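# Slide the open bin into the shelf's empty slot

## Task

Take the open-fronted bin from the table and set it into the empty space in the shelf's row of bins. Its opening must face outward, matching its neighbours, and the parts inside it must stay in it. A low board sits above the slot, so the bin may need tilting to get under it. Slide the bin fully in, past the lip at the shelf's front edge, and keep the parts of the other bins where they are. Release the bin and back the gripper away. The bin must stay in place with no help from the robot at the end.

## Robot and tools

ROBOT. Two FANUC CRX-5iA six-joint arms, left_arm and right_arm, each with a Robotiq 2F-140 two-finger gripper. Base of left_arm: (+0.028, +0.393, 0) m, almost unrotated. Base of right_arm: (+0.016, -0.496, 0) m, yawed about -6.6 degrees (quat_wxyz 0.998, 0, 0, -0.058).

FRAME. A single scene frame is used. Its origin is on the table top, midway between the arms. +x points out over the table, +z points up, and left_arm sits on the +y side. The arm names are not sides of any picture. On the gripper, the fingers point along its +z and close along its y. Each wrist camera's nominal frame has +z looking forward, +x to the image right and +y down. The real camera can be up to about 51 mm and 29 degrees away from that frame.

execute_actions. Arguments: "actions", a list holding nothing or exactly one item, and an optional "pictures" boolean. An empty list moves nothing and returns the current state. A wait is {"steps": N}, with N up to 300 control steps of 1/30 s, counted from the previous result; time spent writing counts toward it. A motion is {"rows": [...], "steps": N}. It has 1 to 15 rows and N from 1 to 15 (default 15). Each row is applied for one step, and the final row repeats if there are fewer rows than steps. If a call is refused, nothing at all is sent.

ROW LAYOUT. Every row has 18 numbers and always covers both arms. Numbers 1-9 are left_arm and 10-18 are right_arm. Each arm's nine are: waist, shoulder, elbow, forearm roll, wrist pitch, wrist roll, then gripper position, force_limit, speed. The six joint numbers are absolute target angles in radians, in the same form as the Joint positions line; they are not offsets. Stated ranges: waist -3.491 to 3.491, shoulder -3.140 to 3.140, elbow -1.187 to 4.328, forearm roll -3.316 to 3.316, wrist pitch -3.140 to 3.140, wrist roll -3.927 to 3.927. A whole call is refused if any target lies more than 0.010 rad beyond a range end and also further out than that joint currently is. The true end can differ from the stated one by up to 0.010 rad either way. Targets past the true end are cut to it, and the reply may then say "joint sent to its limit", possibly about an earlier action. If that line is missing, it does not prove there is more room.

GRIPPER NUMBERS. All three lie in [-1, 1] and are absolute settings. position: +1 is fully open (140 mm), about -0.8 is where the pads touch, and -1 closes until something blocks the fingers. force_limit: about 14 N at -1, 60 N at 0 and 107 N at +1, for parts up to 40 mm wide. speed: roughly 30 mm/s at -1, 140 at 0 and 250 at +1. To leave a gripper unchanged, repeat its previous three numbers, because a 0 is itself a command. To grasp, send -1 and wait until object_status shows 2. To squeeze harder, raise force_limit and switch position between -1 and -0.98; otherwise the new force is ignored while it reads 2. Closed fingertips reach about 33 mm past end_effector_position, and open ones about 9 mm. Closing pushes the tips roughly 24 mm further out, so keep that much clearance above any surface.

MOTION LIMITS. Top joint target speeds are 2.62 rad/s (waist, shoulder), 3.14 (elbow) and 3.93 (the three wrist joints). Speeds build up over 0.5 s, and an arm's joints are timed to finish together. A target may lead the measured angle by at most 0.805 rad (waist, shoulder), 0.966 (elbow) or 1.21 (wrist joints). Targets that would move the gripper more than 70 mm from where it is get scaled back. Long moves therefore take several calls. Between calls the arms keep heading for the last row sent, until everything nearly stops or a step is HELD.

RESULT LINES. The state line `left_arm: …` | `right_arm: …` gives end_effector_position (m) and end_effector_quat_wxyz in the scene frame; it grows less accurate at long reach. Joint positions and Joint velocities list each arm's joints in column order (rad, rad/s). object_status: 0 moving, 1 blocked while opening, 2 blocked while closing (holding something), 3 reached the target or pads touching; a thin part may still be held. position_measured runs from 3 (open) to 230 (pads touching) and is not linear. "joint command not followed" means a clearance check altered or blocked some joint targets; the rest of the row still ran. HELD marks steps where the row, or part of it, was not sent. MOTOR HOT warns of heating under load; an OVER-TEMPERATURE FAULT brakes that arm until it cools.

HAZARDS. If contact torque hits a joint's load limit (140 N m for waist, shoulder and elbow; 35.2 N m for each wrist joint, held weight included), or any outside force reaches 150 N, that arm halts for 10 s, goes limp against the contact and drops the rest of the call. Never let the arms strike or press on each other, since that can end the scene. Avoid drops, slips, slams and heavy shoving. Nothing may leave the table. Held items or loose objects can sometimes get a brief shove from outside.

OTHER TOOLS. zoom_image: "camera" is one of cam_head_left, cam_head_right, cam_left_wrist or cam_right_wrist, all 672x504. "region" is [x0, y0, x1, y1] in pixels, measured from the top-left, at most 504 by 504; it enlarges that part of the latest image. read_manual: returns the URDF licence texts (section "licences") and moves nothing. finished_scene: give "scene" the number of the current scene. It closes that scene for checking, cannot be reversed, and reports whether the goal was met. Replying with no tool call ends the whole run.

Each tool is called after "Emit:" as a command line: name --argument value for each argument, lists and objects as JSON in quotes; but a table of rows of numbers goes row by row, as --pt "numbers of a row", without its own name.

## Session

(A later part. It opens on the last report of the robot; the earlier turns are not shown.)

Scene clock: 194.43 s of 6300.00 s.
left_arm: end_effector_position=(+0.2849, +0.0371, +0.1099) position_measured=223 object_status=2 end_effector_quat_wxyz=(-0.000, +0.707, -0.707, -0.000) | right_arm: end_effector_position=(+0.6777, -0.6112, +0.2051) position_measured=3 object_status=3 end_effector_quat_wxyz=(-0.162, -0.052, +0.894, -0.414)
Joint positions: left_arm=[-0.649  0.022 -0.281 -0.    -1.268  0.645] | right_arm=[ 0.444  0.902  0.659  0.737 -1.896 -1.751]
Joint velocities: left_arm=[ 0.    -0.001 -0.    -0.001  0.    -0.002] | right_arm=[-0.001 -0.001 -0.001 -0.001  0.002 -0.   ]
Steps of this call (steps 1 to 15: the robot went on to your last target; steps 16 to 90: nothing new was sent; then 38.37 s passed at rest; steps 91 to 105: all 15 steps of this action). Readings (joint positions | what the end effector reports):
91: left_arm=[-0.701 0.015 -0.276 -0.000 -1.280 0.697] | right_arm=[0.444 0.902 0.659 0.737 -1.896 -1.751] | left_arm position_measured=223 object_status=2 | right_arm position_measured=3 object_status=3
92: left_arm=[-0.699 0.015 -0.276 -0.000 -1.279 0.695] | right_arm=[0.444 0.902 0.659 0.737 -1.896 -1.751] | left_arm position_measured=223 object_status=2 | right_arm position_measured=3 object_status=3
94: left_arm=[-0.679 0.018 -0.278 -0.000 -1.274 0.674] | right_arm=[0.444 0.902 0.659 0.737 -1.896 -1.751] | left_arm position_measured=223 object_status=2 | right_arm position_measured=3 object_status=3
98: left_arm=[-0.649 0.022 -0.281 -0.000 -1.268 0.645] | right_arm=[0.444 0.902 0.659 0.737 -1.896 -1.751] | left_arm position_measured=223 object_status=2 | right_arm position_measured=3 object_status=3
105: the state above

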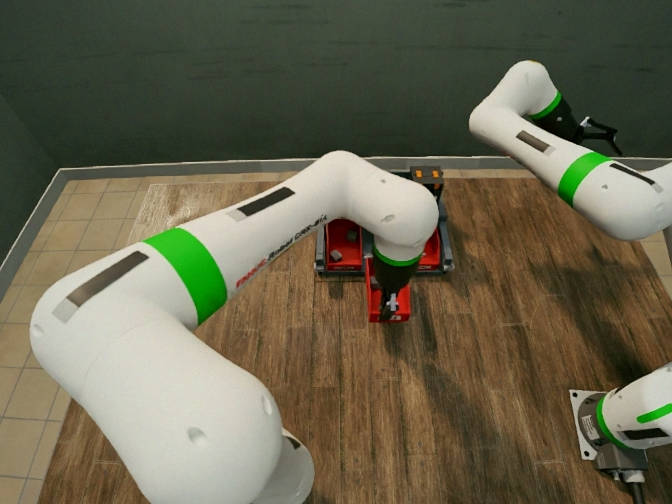

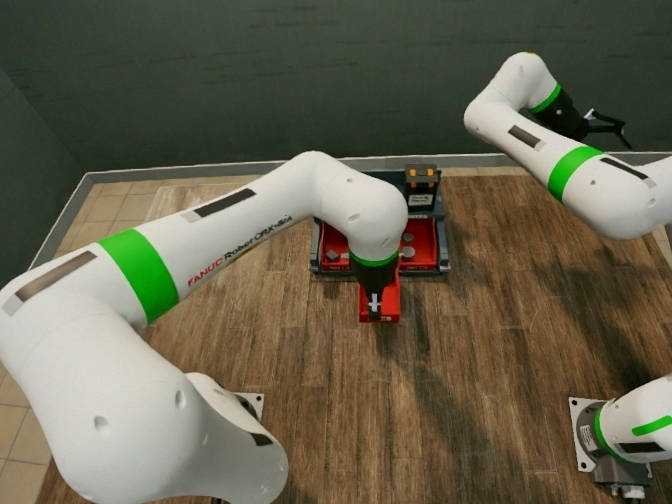

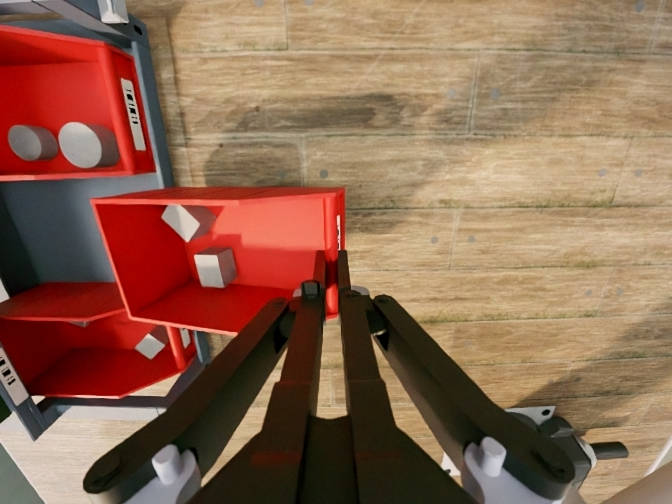

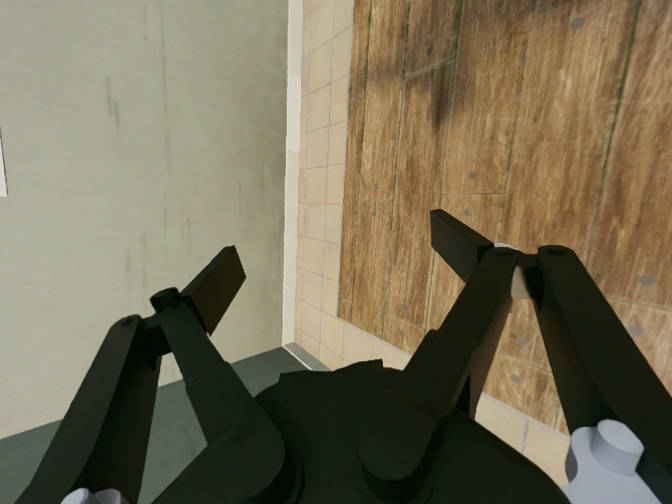

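Emit:
execute_actions --actions '[{"rows":[[-0.6375,0.036,-0.269,0,-1.266,0.6335,-1,0.8,-0.5,0.444,0.902,0.659,0.737,-1.896,-1.751,1,0,0],[-0.626,0.050,-0.2565,0,-1.2643,0.622,-1,0.8,-0.5,0.444,0.902,0.659,0.737,-1.896,-1.751,1,0,0],[-0.6145,0.064,-0.244,0,-1.2626,0.6105,-1,0.8,-0.5,0.444,0.902,0.659,0.737,-1.896,-1.751,1,0,0],[-0.603,0.078,-0.2317,0,-1.261,0.599,-1,0.8,-0.5,0.444,0.902,0.659,0.737,-1.896,-1.751,1,0,0],[-0.5916,0.0922,-0.2193,0,-1.2593,0.5876,-1,0.8,-0.5,0.444,0.902,0.659,0.737,-1.896,-1.751,1,0,0]],"steps":15}]'

Scene clock: 219.10 s of 6300.00 s.
left_arm: end_effector_position=(+0.3279, +0.0370, +0.1050) position_measured=223 object_status=2 end_effector_quat_wxyz=(+0.000, +0.707, -0.707, +0.000) | right_arm: end_effector_position=(+0.6777, -0.6112, +0.2051) position_measured=3 object_status=3 end_effector_quat_wxyz=(-0.162, -0.052, +0.894, -0.414)
Joint positions: left_arm=[-0.592  0.092 -0.219  0.    -1.259  0.588] | right_arm=[ 0.444  0.902  0.659  0.737 -1.896 -1.751]
Joint velocities: left_arm=[-0.001  0.001  0.001  0.001 -0.     0.001] | right_arm=[ 0.     0.     0.    -0.     0.001  0.   ]
Steps of this call (steps 1 to 15: the robot went on to your last target; steps 16 to 90: nothing new was sent; then 21.17 s passed at rest; steps 91 to 105: all 15 steps of this action). Readings (joint positions | what the end effector reports):
91: left_arm=[-0.649 0.022 -0.281 0.000 -1.268 0.645] | right_arm=[0.444 0.902 0.659 0.737 -1.896 -1.751] | left_arm position_measured=223 object_status=2 | right_arm position_measured=3 object_status=3
92: left_arm=[-0.647 0.024 -0.279 0.000 -1.267 0.642] | right_arm=[0.444 0.902 0.659 0.737 -1.896 -1.751] | left_arm position_measured=223 object_status=2 | right_arm position_measured=3 object_status=3
94: left_arm=[-0.630 0.045 -0.261 0.000 -1.265 0.626] | right_arm=[0.444 0.902 0.659 0.737 -1.896 -1.751] | left_arm position_measured=223 object_status=2 | right_arm position_measured=3 object_status=3
98: left_arm=[-0.593 0.091 -0.221 0.000 -1.259 0.589] | right_arm=[0.444 0.902 0.659 0.737 -1.896 -1.751] | left_arm position_measured=223 object_status=2 | right_arm position_measured=3 object_status=3
105: the state above

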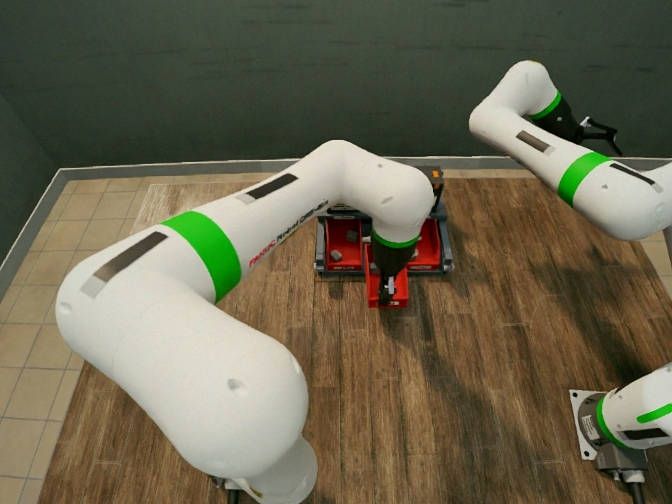

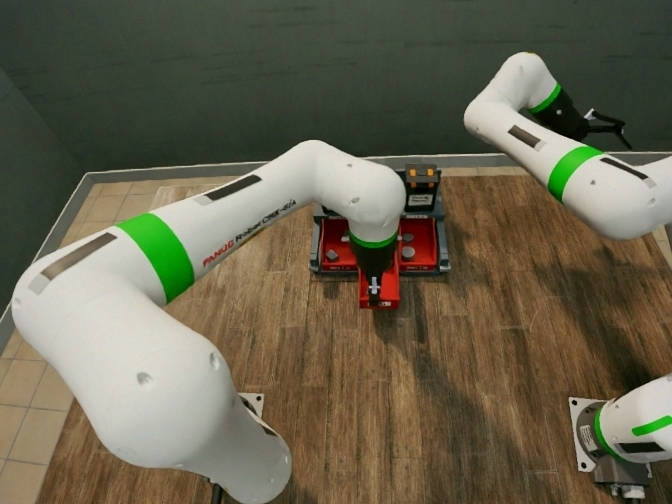

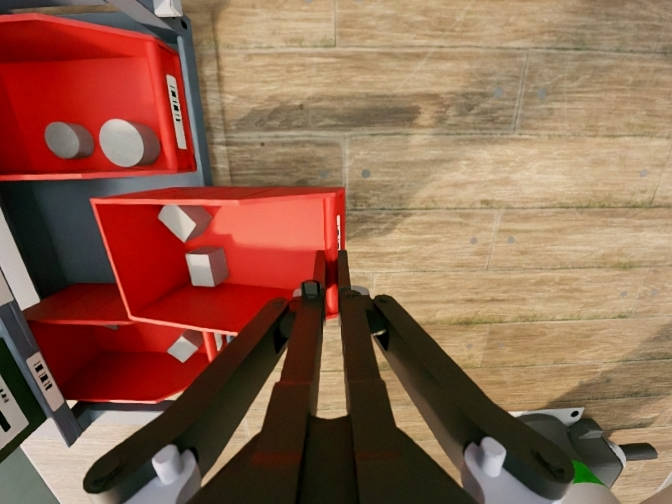

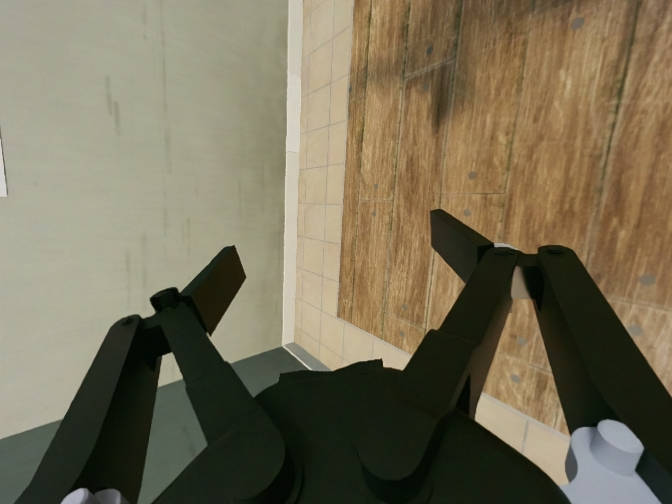

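Emit:
execute_actions --actions '[{"rows":[[-0.5845,0.104,-0.2124,0,-1.2544,0.5805,-1,0.8,-0.5,0.444,0.902,0.659,0.737,-1.896,-1.751,1,0,0],[-0.5774,0.1158,-0.2055,0,-1.2495,0.5734,-1,0.8,-0.5,0.444,0.902,0.659,0.737,-1.896,-1.751,1,0,0],[-0.5703,0.1276,-0.1987,0,-1.2445,0.5663,-1,0.8,-0.5,0.444,0.902,0.659,0.737,-1.896,-1.751,1,0,0],[-0.5632,0.1394,-0.1918,0,-1.2396,0.5592,-1,0.8,-0.5,0.444,0.902,0.659,0.737,-1.896,-1.751,1,0,0],[-0.5562,0.1512,-0.1849,0,-1.2347,0.5522,-1,0.8,-0.5,0.444,0.902,0.659,0.737,-1.896,-1.751,1,0,0],[-0.5498,0.1626,-0.1754,0,-1.2328,0.5458,-1,0.8,-0.5,0.444,0.902,0.659,0.737,-1.896,-1.751,1,0,0],[-0.5434,0.174,-0.1659,0,-1.2309,0.5394,-1,0.8,-0.5,0.444,0.902,0.659,0.737,-1.896,-1.751,1,0,0],[-0.537,0.1855,-0.1564,0,-1.2289,0.533,-1,0.8,-0.5,0.444,0.902,0.659,0.737,-1.896,-1.751,1,0,0],[-0.5305,0.1969,-0.1469,0,-1.227,0.5265,-1,0.8,-0.5,0.444,0.902,0.659,0.737,-1.896,-1.751,1,0,0],[-0.5241,0.2083,-0.1374,0,-1.2251,0.5201,-1,0.8,-0.5,0.444,0.902,0.659,0.737,-1.896,-1.751,1,0,0]],"steps":15}]'

Scene clock: 241.33 s of 6300.00 s.
left_arm: end_effector_position=(+0.3879, +0.0371, +0.0839) position_measured=223 object_status=2 end_effector_quat_wxyz=(-0.000, +0.707, -0.707, -0.000) | right_arm: end_effector_position=(+0.6777, -0.6112, +0.2051) position_measured=3 object_status=3 end_effector_quat_wxyz=(-0.162, -0.052, +0.894, -0.414)
Joint positions: left_arm=[-0.524  0.208 -0.137 -0.    -1.225  0.52 ] | right_arm=[ 0.444  0.902  0.659  0.737 -1.896 -1.751]
Joint velocities: left_arm=[ 0.    -0.001 -0.     0.001  0.001 -0.002] | right_arm=[ 0.001  0.     0.001 -0.     0.001  0.   ]
Steps of this call (steps 1 to 15: the robot went on to your last target; steps 16 to 90: nothing new was sent; then 18.73 s passed at rest; steps 91 to 105: all 15 steps of this action). Readings (joint positions | what the end effector reports):
91: left_arm=[-0.592 0.092 -0.219 -0.000 -1.259 0.588] | right_arm=[0.444 0.902 0.659 0.737 -1.896 -1.751] | left_arm position_measured=223 object_status=2 | right_arm position_measured=3 object_status=3
92: left_arm=[-0.590 0.095 -0.218 -0.000 -1.259 0.586] | right_arm=[0.444 0.902 0.659 0.737 -1.896 -1.751] | left_arm position_measured=223 object_status=2 | right_arm position_measured=3 object_status=3
94: left_arm=[-0.579 0.114 -0.207 -0.000 -1.250 0.575] | right_arm=[0.444 0.902 0.659 0.737 -1.896 -1.751] | left_arm position_measured=223 object_status=2 | right_arm position_measured=3 object_status=3
98: left_arm=[-0.551 0.160 -0.177 -0.000 -1.234 0.547] | right_arm=[0.444 0.902 0.659 0.737 -1.896 -1.751] | left_arm position_measured=223 object_status=2 | right_arm position_measured=3 object_status=3
105: the state above

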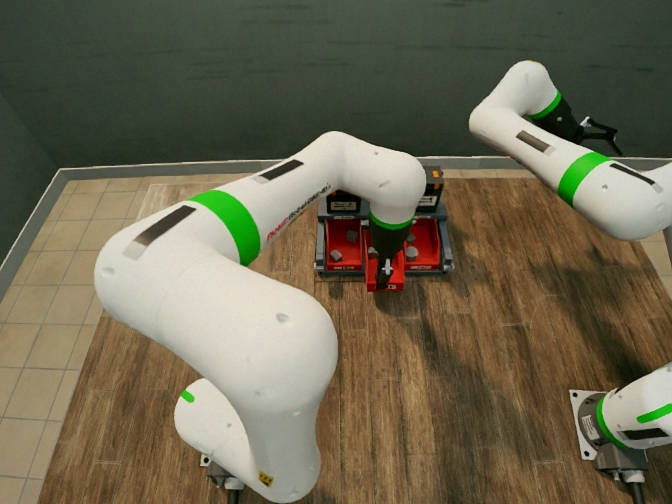

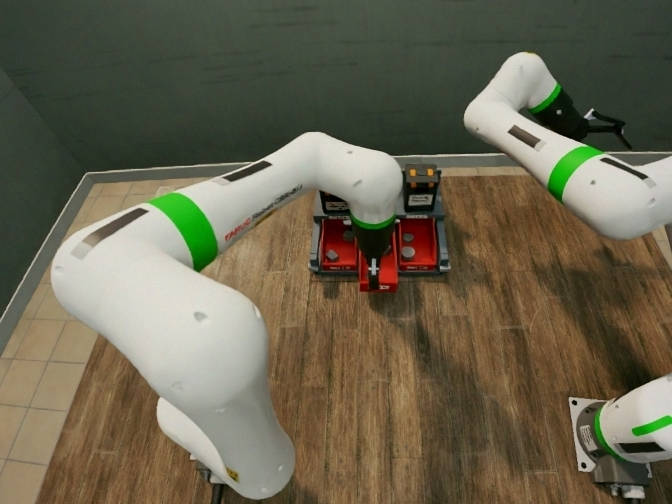

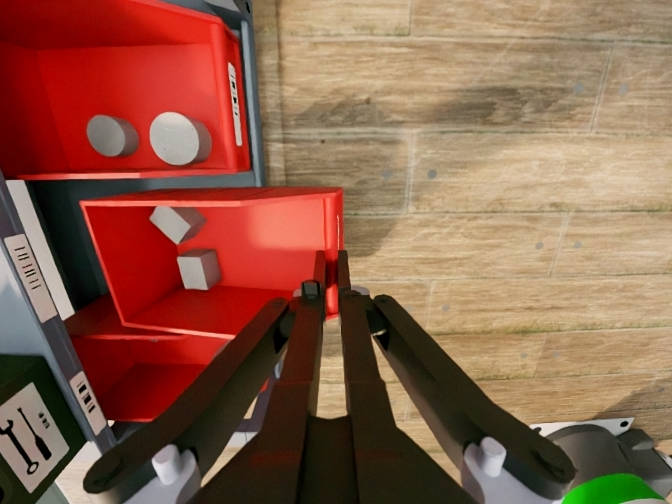

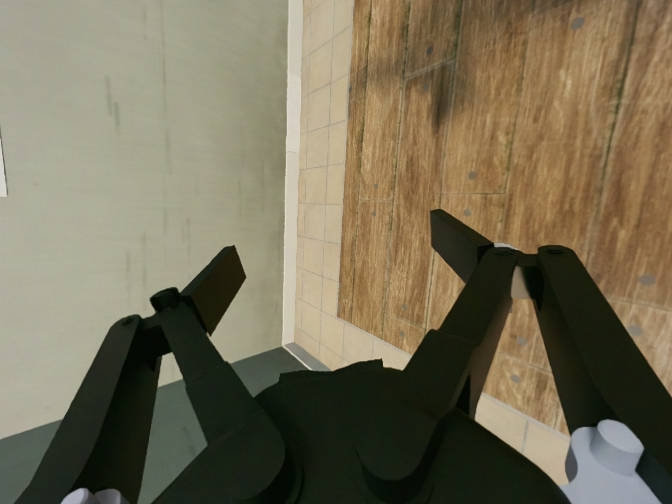

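Emit:
execute_actions --actions '[{"rows":[[-0.5193,0.2178,-0.1281,0,-1.2249,0.5153,-1,0.8,-0.5,0.444,0.902,0.659,0.737,-1.896,-1.751,1,0,0],[-0.5144,0.2272,-0.1189,0,-1.2247,0.5104,-1,0.8,-0.5,0.444,0.902,0.659,0.737,-1.896,-1.751,1,0,0],[-0.5096,0.2367,-0.1096,0,-1.2245,0.5056,-1,0.8,-0.5,0.444,0.902,0.659,0.737,-1.896,-1.751,1,0,0],[-0.5048,0.2462,-0.1003,0,-1.2243,0.5008,-1,0.8,-0.5,0.444,0.902,0.659,0.737,-1.896,-1.751,1,0,0],[-0.5,0.2556,-0.0911,0,-1.2241,0.496,-1,0.8,-0.5,0.444,0.902,0.659,0.737,-1.896,-1.751,1,0,0],[-0.4951,0.2651,-0.0818,0,-1.2239,0.4911,-1,0.8,-0.5,0.444,0.902,0.659,0.737,-1.896,-1.751,1,0,0]],"steps":15}]'

Scene clock: 266.70 s of 6300.00 s.
left_arm: end_effector_position=(+0.4180, +0.0371, +0.0780) position_measured=223 object_status=2 end_effector_quat_wxyz=(+0.000, +0.707, -0.707, +0.000) | right_arm: end_effector_position=(+0.6777, -0.6112, +0.2051) position_measured=3 object_status=3 end_effector_quat_wxyz=(-0.162, -0.052, +0.894, -0.414)
Joint positions: left_arm=[-0.495  0.265 -0.082  0.    -1.224  0.491] | right_arm=[ 0.444  0.902  0.659  0.737 -1.896 -1.751]
Joint velocities: left_arm=[-0.001 -0.001  0.001 -0.001 -0.    -0.001] | right_arm=[ 0.001 -0.     0.001  0.001 -0.001 -0.   ]
Steps of this call (steps 1 to 15: the robot went on to your last target; steps 16 to 90: nothing new was sent; then 21.87 s passed at rest; steps 91 to 105: all 15 steps of this action). Readings (joint positions | what the end effector reports):
91: left_arm=[-0.524 0.208 -0.137 0.000 -1.225 0.520] | right_arm=[0.444 0.902 0.659 0.737 -1.896 -1.751] | left_arm position_measured=223 object_status=2 | right_arm position_measured=3 object_status=3
92: left_arm=[-0.523 0.211 -0.135 0.000 -1.225 0.519] | right_arm=[0.444 0.902 0.659 0.737 -1.896 -1.751] | left_arm position_measured=223 object_status=2 | right_arm position_measured=3 object_status=3
94: left_arm=[-0.514 0.227 -0.119 0.000 -1.225 0.510] | right_arm=[0.444 0.902 0.659 0.737 -1.896 -1.751] | left_arm position_measured=223 object_status=2 | right_arm position_measured=3 object_status=3
98: left_arm=[-0.496 0.262 -0.084 0.000 -1.224 0.493] | right_arm=[0.444 0.902 0.659 0.737 -1.896 -1.751] | left_arm position_measured=223 object_status=2 | right_arm position_measured=3 object_status=3
105: the state above

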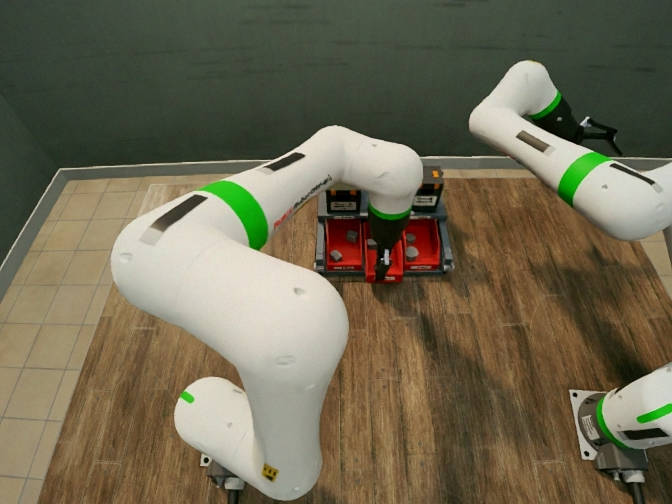

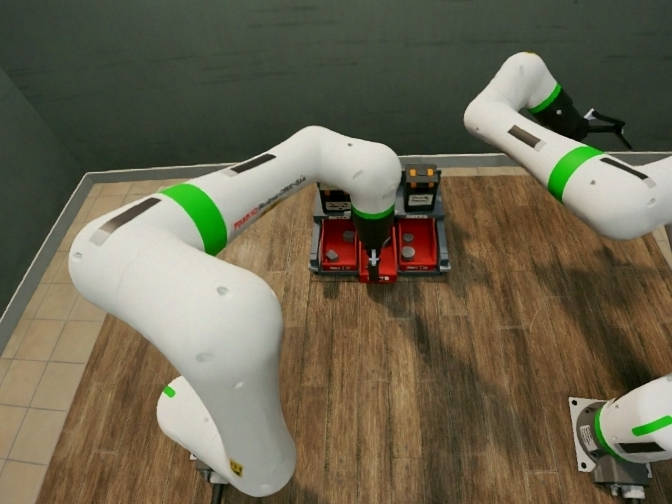

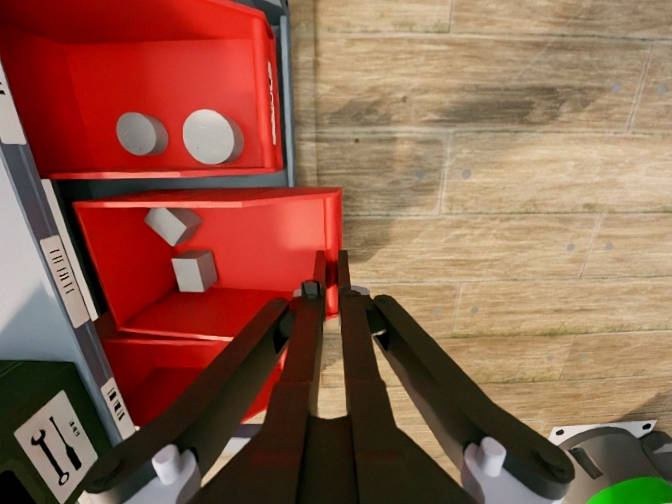

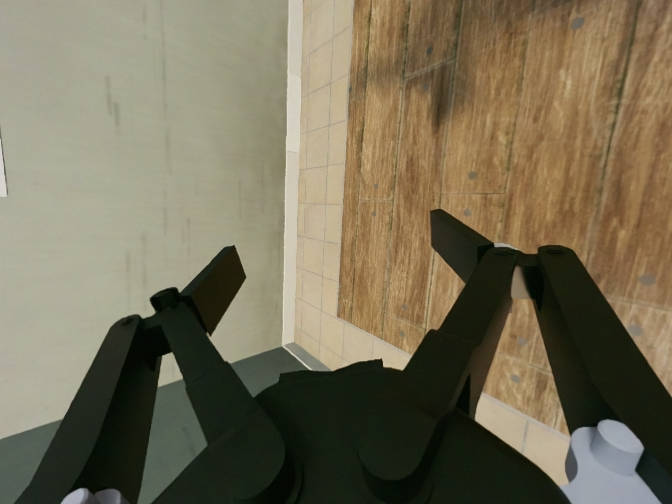

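Emit:
zoom_image --camera "cam_left_wrist" --region '[30,140,370,420]'

Region (30, 140, 370, 420) of cam_left_wrist's 672x504 image, scaled by 1.482, with more detail than that image has; it fills the top 415 rows of this view, and the rest is white.

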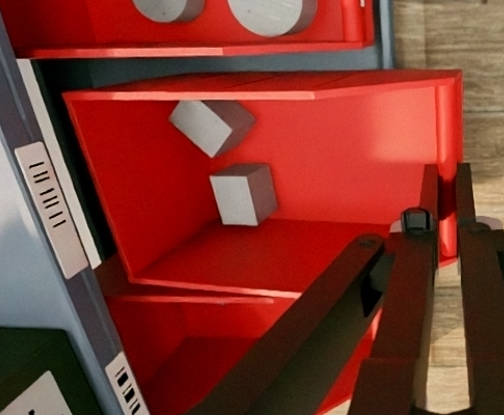

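Emit:
execute_actions --actions '[{"rows":[[-0.4964,0.2726,-0.073,0,-1.2252,0.4924,-1,0.8,-0.5,0.444,0.902,0.659,0.737,-1.896,-1.751,1,0,0],[-0.4977,0.28,-0.064,0,-1.2265,0.4937,-1,0.8,-0.5,0.444,0.902,0.659,0.737,-1.896,-1.751,1,0,0],[-0.4989,0.2877,-0.0553,0,-1.2278,0.4949,-1,0.8,-0.5,0.444,0.902,0.659,0.737,-1.896,-1.751,1,0,0]],"steps":12}]'

Scene clock: 294.83 s of 6300.00 s.
left_arm: end_effector_position=(+0.4249, +0.0312, +0.0770) position_measured=223 object_status=2 end_effector_quat_wxyz=(-0.000, +0.707, -0.707, -0.000) | right_arm: end_effector_position=(+0.6777, -0.6112, +0.2051) position_measured=3 object_status=3 end_effector_quat_wxyz=(-0.162, -0.052, +0.894, -0.414)
Joint positions: left_arm=[-0.499  0.288 -0.055 -0.    -1.228  0.495] | right_arm=[ 0.444  0.902  0.659  0.737 -1.896 -1.751]
Joint velocities: left_arm=[-0.001 -0.     0.001 -0.    -0.001 -0.   ] | right_arm=[ 0.     0.001 -0.    -0.001 -0.002 -0.001]
Steps of this call (steps 1 to 15: the robot went on to your last target; steps 16 to 90: nothing new was sent; then 24.73 s passed at rest; steps 91 to 102: all 12 steps of this action). Readings (joint positions | what the end effector reports):
91: left_arm=[-0.495 0.265 -0.082 -0.000 -1.224 0.491] | right_arm=[0.444 0.902 0.659 0.737 -1.896 -1.751] | left_arm position_measured=223 object_status=2 | right_arm position_measured=3 object_status=3
92: left_arm=[-0.496 0.268 -0.079 -0.000 -1.224 0.491] | right_arm=[0.444 0.902 0.659 0.737 -1.896 -1.751] | left_arm position_measured=223 object_status=2 | right_arm position_measured=3 object_status=3
94: left_arm=[-0.498 0.281 -0.063 -0.000 -1.227 0.494] | right_arm=[0.444 0.902 0.659 0.737 -1.896 -1.751] | left_arm position_measured=223 object_status=2 | right_arm position_measured=3 object_status=3
98: left_arm=[-0.499 0.288 -0.055 -0.000 -1.228 0.495] | right_arm=[0.444 0.902 0.659 0.737 -1.896 -1.751] | left_arm position_measured=223 object_status=2 | right_arm position_measured=3 object_status=3
102: the state above

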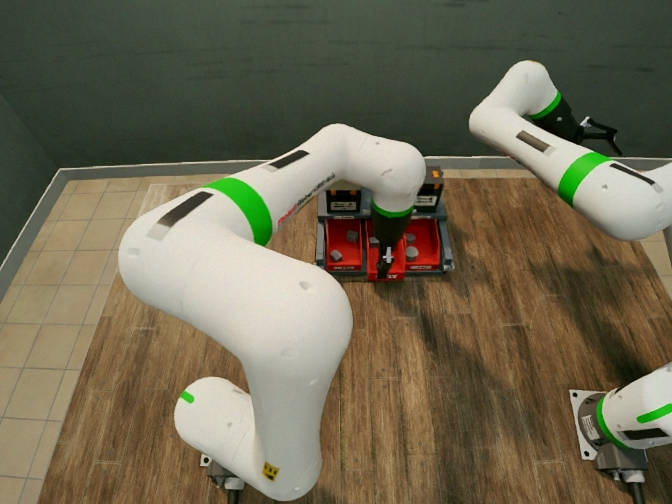

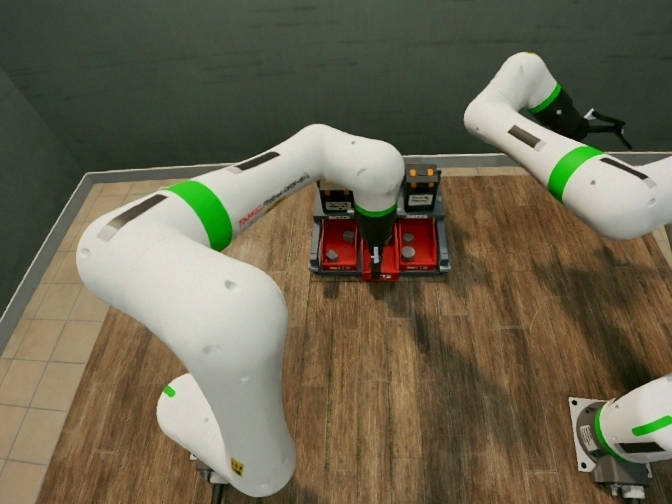

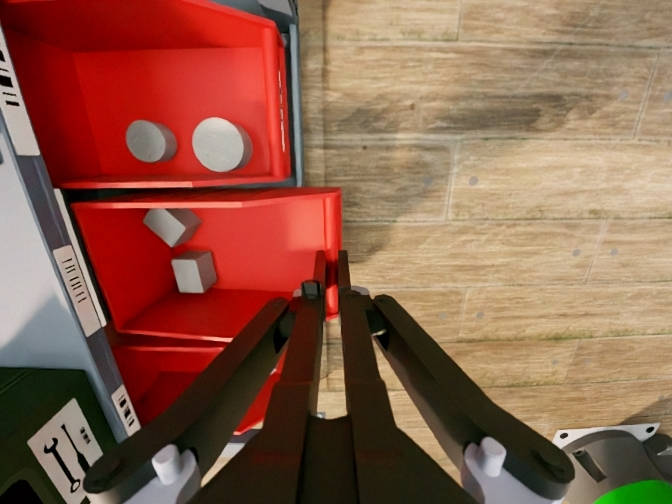

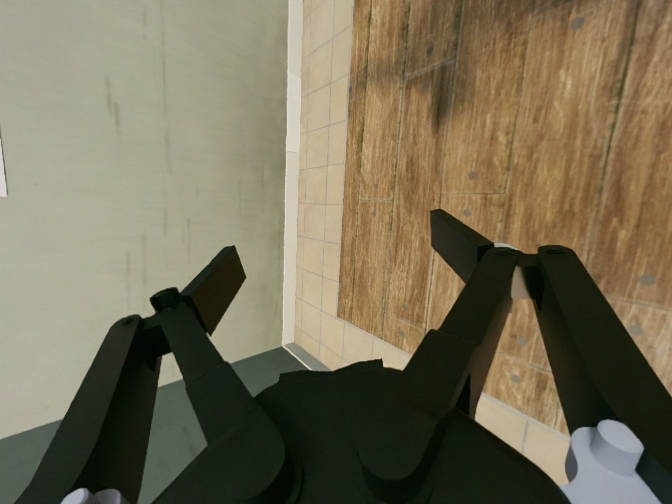

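Emit:
execute_actions --actions '[{"rows":[[-0.4955,0.2946,-0.0467,0,-1.2295,0.4915,-1,0.8,-0.5,0.444,0.902,0.659,0.737,-1.896,-1.751,1,0,0],[-0.4922,0.3016,-0.038,0,-1.2312,0.4882,-1,0.8,-0.5,0.444,0.902,0.659,0.737,-1.896,-1.751,1,0,0],[-0.4888,0.3085,-0.0294,0,-1.2329,0.4848,-1,0.8,-0.5,0.444,0.902,0.659,0.737,-1.896,-1.751,1,0,0],[-0.4854,0.3155,-0.0207,0,-1.2346,0.4814,-1,0.8,-0.5,0.444,0.902,0.659,0.737,-1.896,-1.751,1,0,0],[-0.4821,0.3224,-0.012,0,-1.2363,0.4781,-1,0.8,-0.5,0.444,0.902,0.659,0.737,-1.896,-1.751,1,0,0],[-0.4787,0.3294,-0.0034,0,-1.238,0.4747,-1,0.8,-0.5,0.444,0.902,0.659,0.737,-1.896,-1.751,1,0,0]],"steps":15}]'

Scene clock: 310.90 s of 6300.00 s.
left_arm: end_effector_position=(+0.4479, +0.0311, +0.0760) position_measured=223 object_status=2 end_effector_quat_wxyz=(+0.000, +0.707, -0.707, +0.000) | right_arm: end_effector_position=(+0.6777, -0.6112, +0.2051) position_measured=3 object_status=3 end_effector_quat_wxyz=(-0.162, -0.052, +0.894, -0.414)
Joint positions: left_arm=[-0.479  0.329 -0.003  0.    -1.238  0.475] | right_arm=[ 0.444  0.902  0.659  0.737 -1.896 -1.751]
Joint velocities: left_arm=[ 0.    -0.001  0.    -0.     0.001 -0.001] | right_arm=[ 0.001  0.    -0.001  0.    -0.001  0.   ]
Steps of this call (steps 1 to 15: the robot went on to your last target; steps 16 to 90: nothing new was sent; then 12.57 s passed at rest; steps 91 to 105: all 15 steps of this action). Readings (joint positions | what the end effector reports):
91: left_arm=[-0.499 0.288 -0.055 0.000 -1.228 0.495] | right_arm=[0.444 0.902 0.659 0.737 -1.896 -1.751] | left_arm position_measured=223 object_status=2 | right_arm position_measured=3 object_status=3
92: left_arm=[-0.498 0.290 -0.052 0.000 -1.228 0.494] | right_arm=[0.444 0.902 0.659 0.737 -1.896 -1.751] | left_arm position_measured=223 object_status=2 | right_arm position_measured=3 object_status=3
94: left_arm=[-0.492 0.302 -0.037 0.000 -1.231 0.488] | right_arm=[0.444 0.902 0.659 0.737 -1.896 -1.751] | left_arm position_measured=223 object_status=2 | right_arm position_measured=3 object_status=3
98: left_arm=[-0.479 0.328 -0.005 0.000 -1.238 0.475] | right_arm=[0.444 0.902 0.659 0.737 -1.896 -1.751] | left_arm position_measured=223 object_status=2 | right_arm position_measured=3 object_status=3
105: the state above

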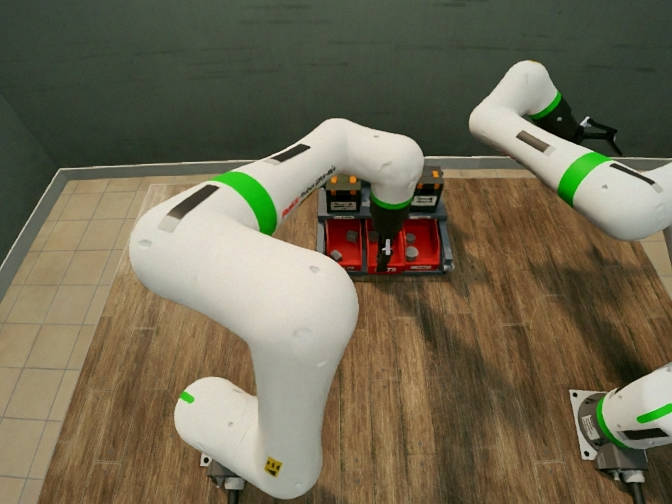

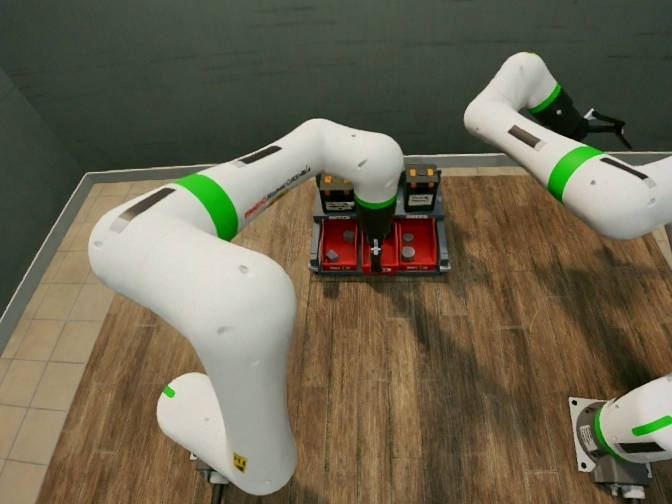

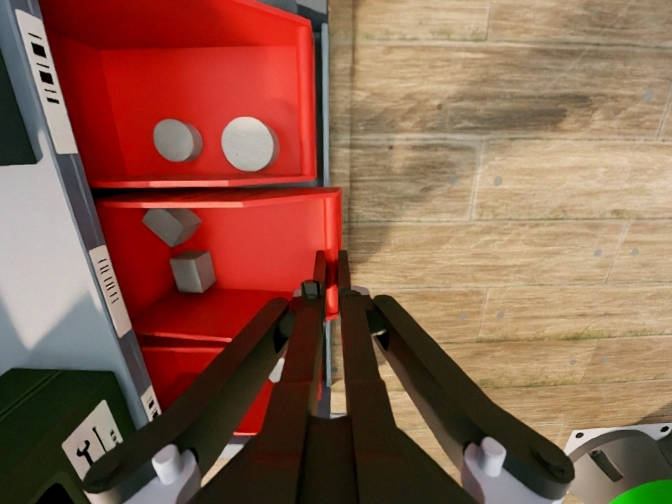

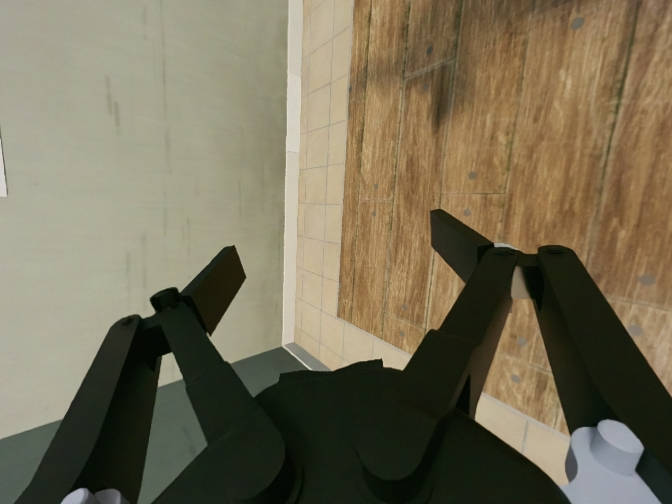

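Emit:
execute_actions --actions '[{"rows":[[-0.4752,0.3373,0.0063,0,-1.2398,0.4712,-1,0.8,-0.5,0.444,0.902,0.659,0.737,-1.896,-1.751,1,0,0],[-0.4718,0.3453,0.016,0,-1.2415,0.4678,-1,0.8,-0.5,0.444,0.902,0.659,0.737,-1.896,-1.751,1,0,0],[-0.4683,0.3532,0.0257,0,-1.2433,0.4643,-1,0.8,-0.5,0.444,0.902,0.659,0.737,-1.896,-1.751,1,0,0],[-0.4649,0.3612,0.0354,0,-1.245,0.4609,-1,0.8,-0.5,0.444,0.902,0.659,0.737,-1.896,-1.751,1,0,0],[-0.4614,0.3691,0.0451,0,-1.2468,0.4574,-1,0.8,-0.5,0.444,0.902,0.659,0.737,-1.896,-1.751,1,0,0]],"steps":15}]'

Scene clock: 325.63 s of 6300.00 s.
left_arm: end_effector_position=(+0.4690, +0.0312, +0.0739) position_measured=223 object_status=2 end_effector_quat_wxyz=(+0.000, +0.707, -0.707, -0.000) | right_arm: end_effector_position=(+0.6777, -0.6112, +0.2051) position_measured=3 object_status=3 end_effector_quat_wxyz=(-0.162, -0.052, +0.894, -0.414)
Joint positions: left_arm=[-0.461  0.369  0.045 -0.    -1.247  0.457] | right_arm=[ 0.444  0.902  0.659  0.737 -1.896 -1.751]
Joint velocities: left_arm=[-0.     0.001  0.    -0.    -0.    -0.002] | right_arm=[-0.001 -0.001 -0.002  0.     0.002  0.   ]
Steps of this call (steps 1 to 15: the robot went on to your last target; steps 16 to 90: nothing new was sent; then 11.23 s passed at rest; steps 91 to 105: all 15 steps of this action). Readings (joint positions | what the end effector reports):
91: left_arm=[-0.479 0.329 -0.003 -0.000 -1.238 0.475] | right_arm=[0.444 0.902 0.659 0.737 -1.896 -1.751] | left_arm position_measured=223 object_status=2 | right_arm position_measured=3 object_status=3
92: left_arm=[-0.478 0.332 -0.000 -0.000 -1.238 0.474] | right_arm=[0.444 0.902 0.659 0.737 -1.896 -1.751] | left_arm position_measured=223 object_status=2 | right_arm position_measured=3 object_status=3
94: left_arm=[-0.472 0.346 0.017 -0.000 -1.241 0.467] | right_arm=[0.444 0.902 0.659 0.737 -1.896 -1.751] | left_arm position_measured=223 object_status=2 | right_arm position_measured=3 object_status=3
98: left_arm=[-0.461 0.369 0.045 -0.000 -1.247 0.458] | right_arm=[0.444 0.902 0.659 0.737 -1.896 -1.751] | left_arm position_measured=223 object_status=2 | right_arm position_measured=3 object_status=3
105: the state above

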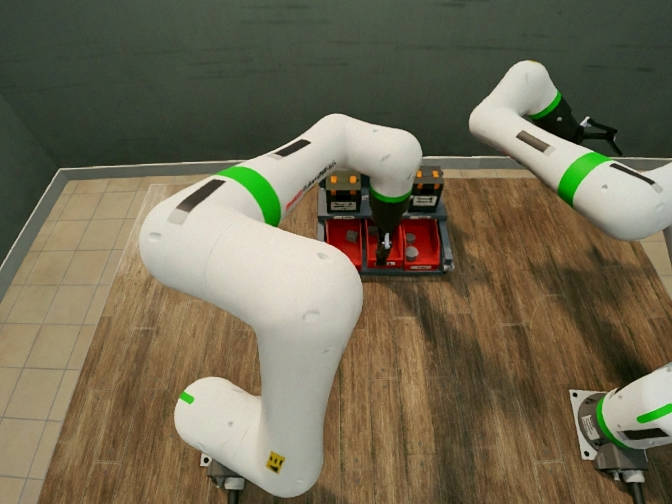

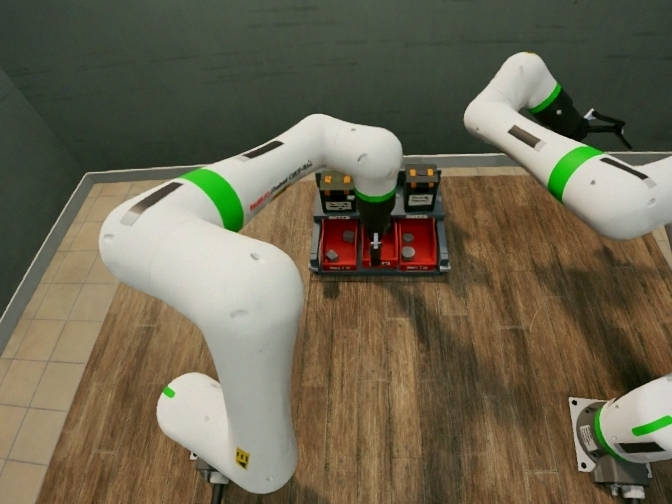

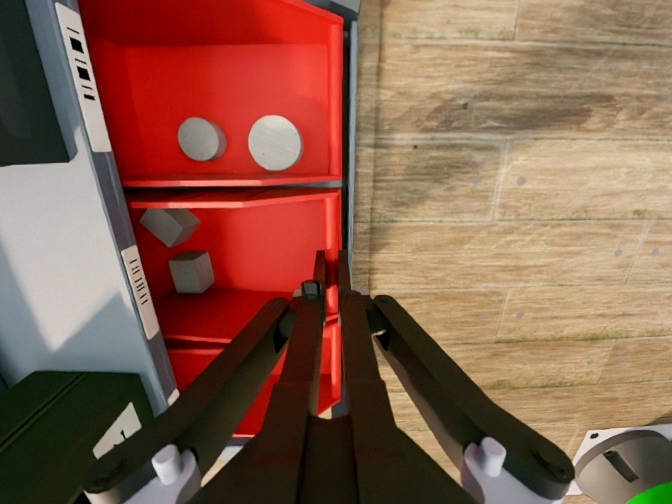

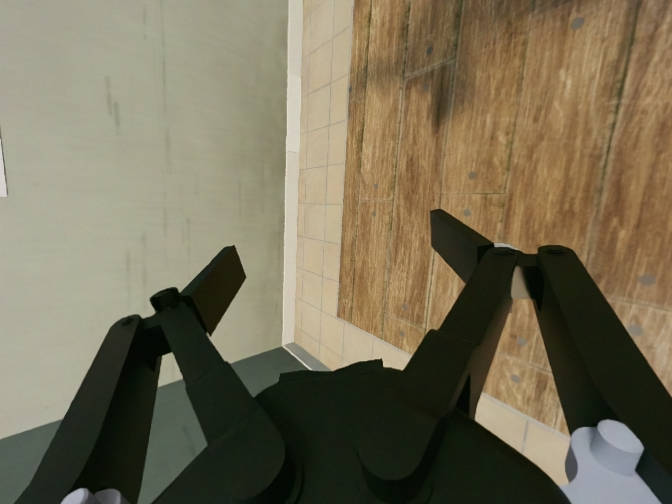

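Emit:
zoom_image --camera "cam_left_wrist" --region '[260,120,400,280]'

Region (260, 120, 400, 280) of cam_left_wrist's 672x504 image, scaled by 3.150, with more detail than that image has; it fills the left 441 columns of this view, and the rest is white.

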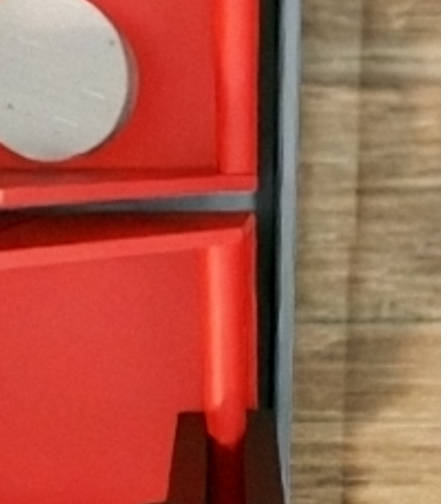

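Emit:
execute_actions --actions '[{"rows":[[-0.4614,0.3715,0.041,0,-1.2403,0.4574,-1,0.8,-0.5,0.444,0.902,0.659,0.737,-1.896,-1.751,1,0,0],[-0.4614,0.3739,0.037,0,-1.2339,0.4574,-1,0.8,-0.5,0.444,0.902,0.659,0.737,-1.896,-1.751,1,0,0],[-0.4614,0.3763,0.0329,0,-1.2274,0.4574,-1,0.8,-0.5,0.444,0.902,0.659,0.737,-1.896,-1.751,1,0,0],[-0.4614,0.3787,0.0288,0,-1.2209,0.4574,-1,0.8,-0.5,0.444,0.902,0.659,0.737,-1.896,-1.751,1,0,0]],"steps":12}]'

Emit:
zoom_image --camera "cam_left_wrist" --region '[260,120,400,280]'

Scene clock: 338.87 s of 6300.00 s.
left_arm: end_effector_position=(+0.4689, +0.0311, +0.0620) position_measured=223 object_status=2 end_effector_quat_wxyz=(+0.000, +0.707, -0.707, -0.000) | right_arm: end_effector_position=(+0.6777, -0.6112, +0.2051) position_measured=3 object_status=3 end_effector_quat_wxyz=(-0.162, -0.052, +0.894, -0.414)
Joint positions: left_arm=[-0.461  0.379  0.029  0.    -1.221  0.457] | right_arm=[ 0.444  0.902  0.659  0.737 -1.896 -1.751]
Joint velocities: left_arm=[ 0.    -0.001  0.    -0.     0.001 -0.001] | right_arm=[ 0.001  0.001  0.     0.    -0.002 -0.   ]
Steps of this call (steps 1 to 15: the robot went on to your last target; steps 16 to 90: nothing new was sent; then 9.83 s passed at rest; steps 91 to 102: all 12 steps of this action). Readings (joint positions | what the end effector reports):
91: left_arm=[-0.461 0.369 0.045 0.000 -1.247 0.457] | right_arm=[0.444 0.902 0.659 0.737 -1.896 -1.751] | left_arm position_measured=223 object_status=2 | right_arm position_measured=3 object_status=3
92: left_arm=[-0.461 0.370 0.044 0.000 -1.243 0.457] | right_arm=[0.444 0.902 0.659 0.737 -1.896 -1.751] | left_arm position_measured=223 object_status=2 | right_arm position_measured=3 object_status=3
94: left_arm=[-0.461 0.374 0.035 0.000 -1.231 0.457] | right_arm=[0.444 0.902 0.659 0.737 -1.896 -1.751] | left_arm position_measured=223 object_status=2 | right_arm position_measured=3 object_status=3
98: left_arm=[-0.461 0.379 0.029 0.000 -1.221 0.457] | right_arm=[0.444 0.902 0.659 0.737 -1.896 -1.751] | left_arm position_measured=223 object_status=2 | right_arm position_measured=3 object_status=3
102: the state above

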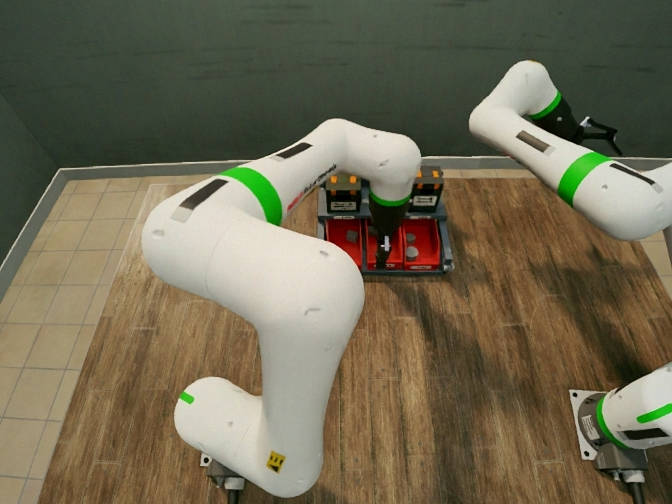

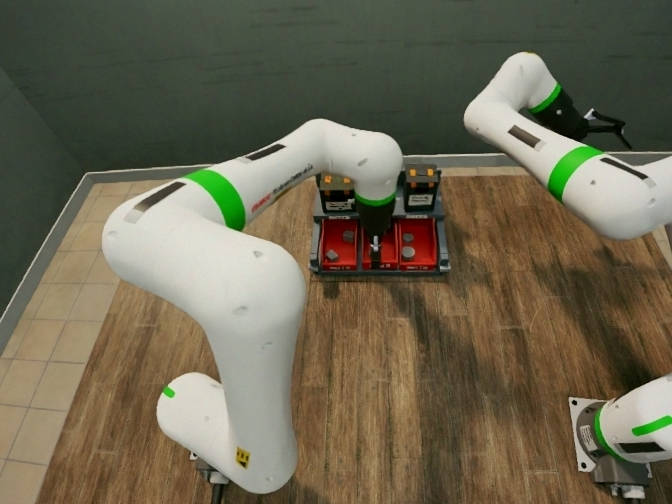

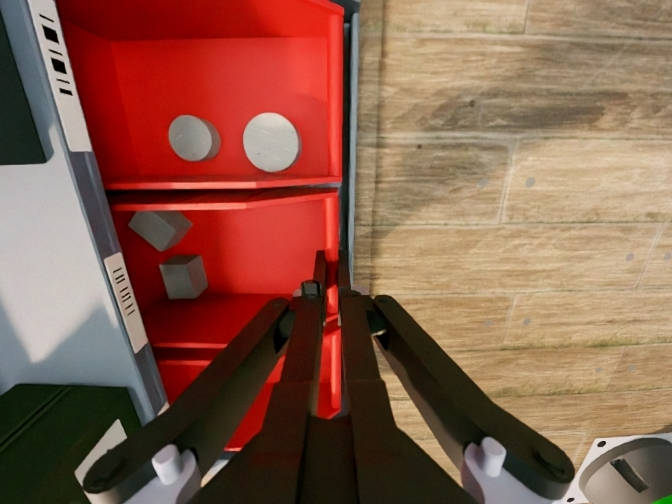

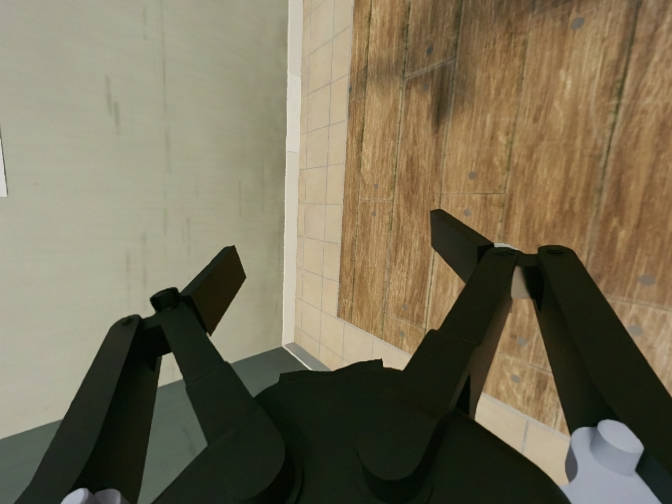

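Region (260, 120, 400, 280) of cam_left_wrist's 672x504 image, scaled by 3.150, with more detail than that image has; it fills the left 441 columns of this view, and the rest is white.

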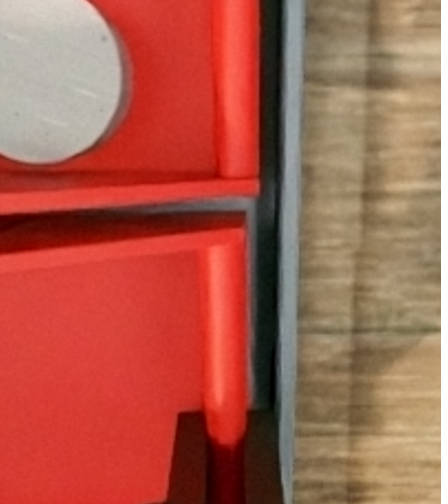

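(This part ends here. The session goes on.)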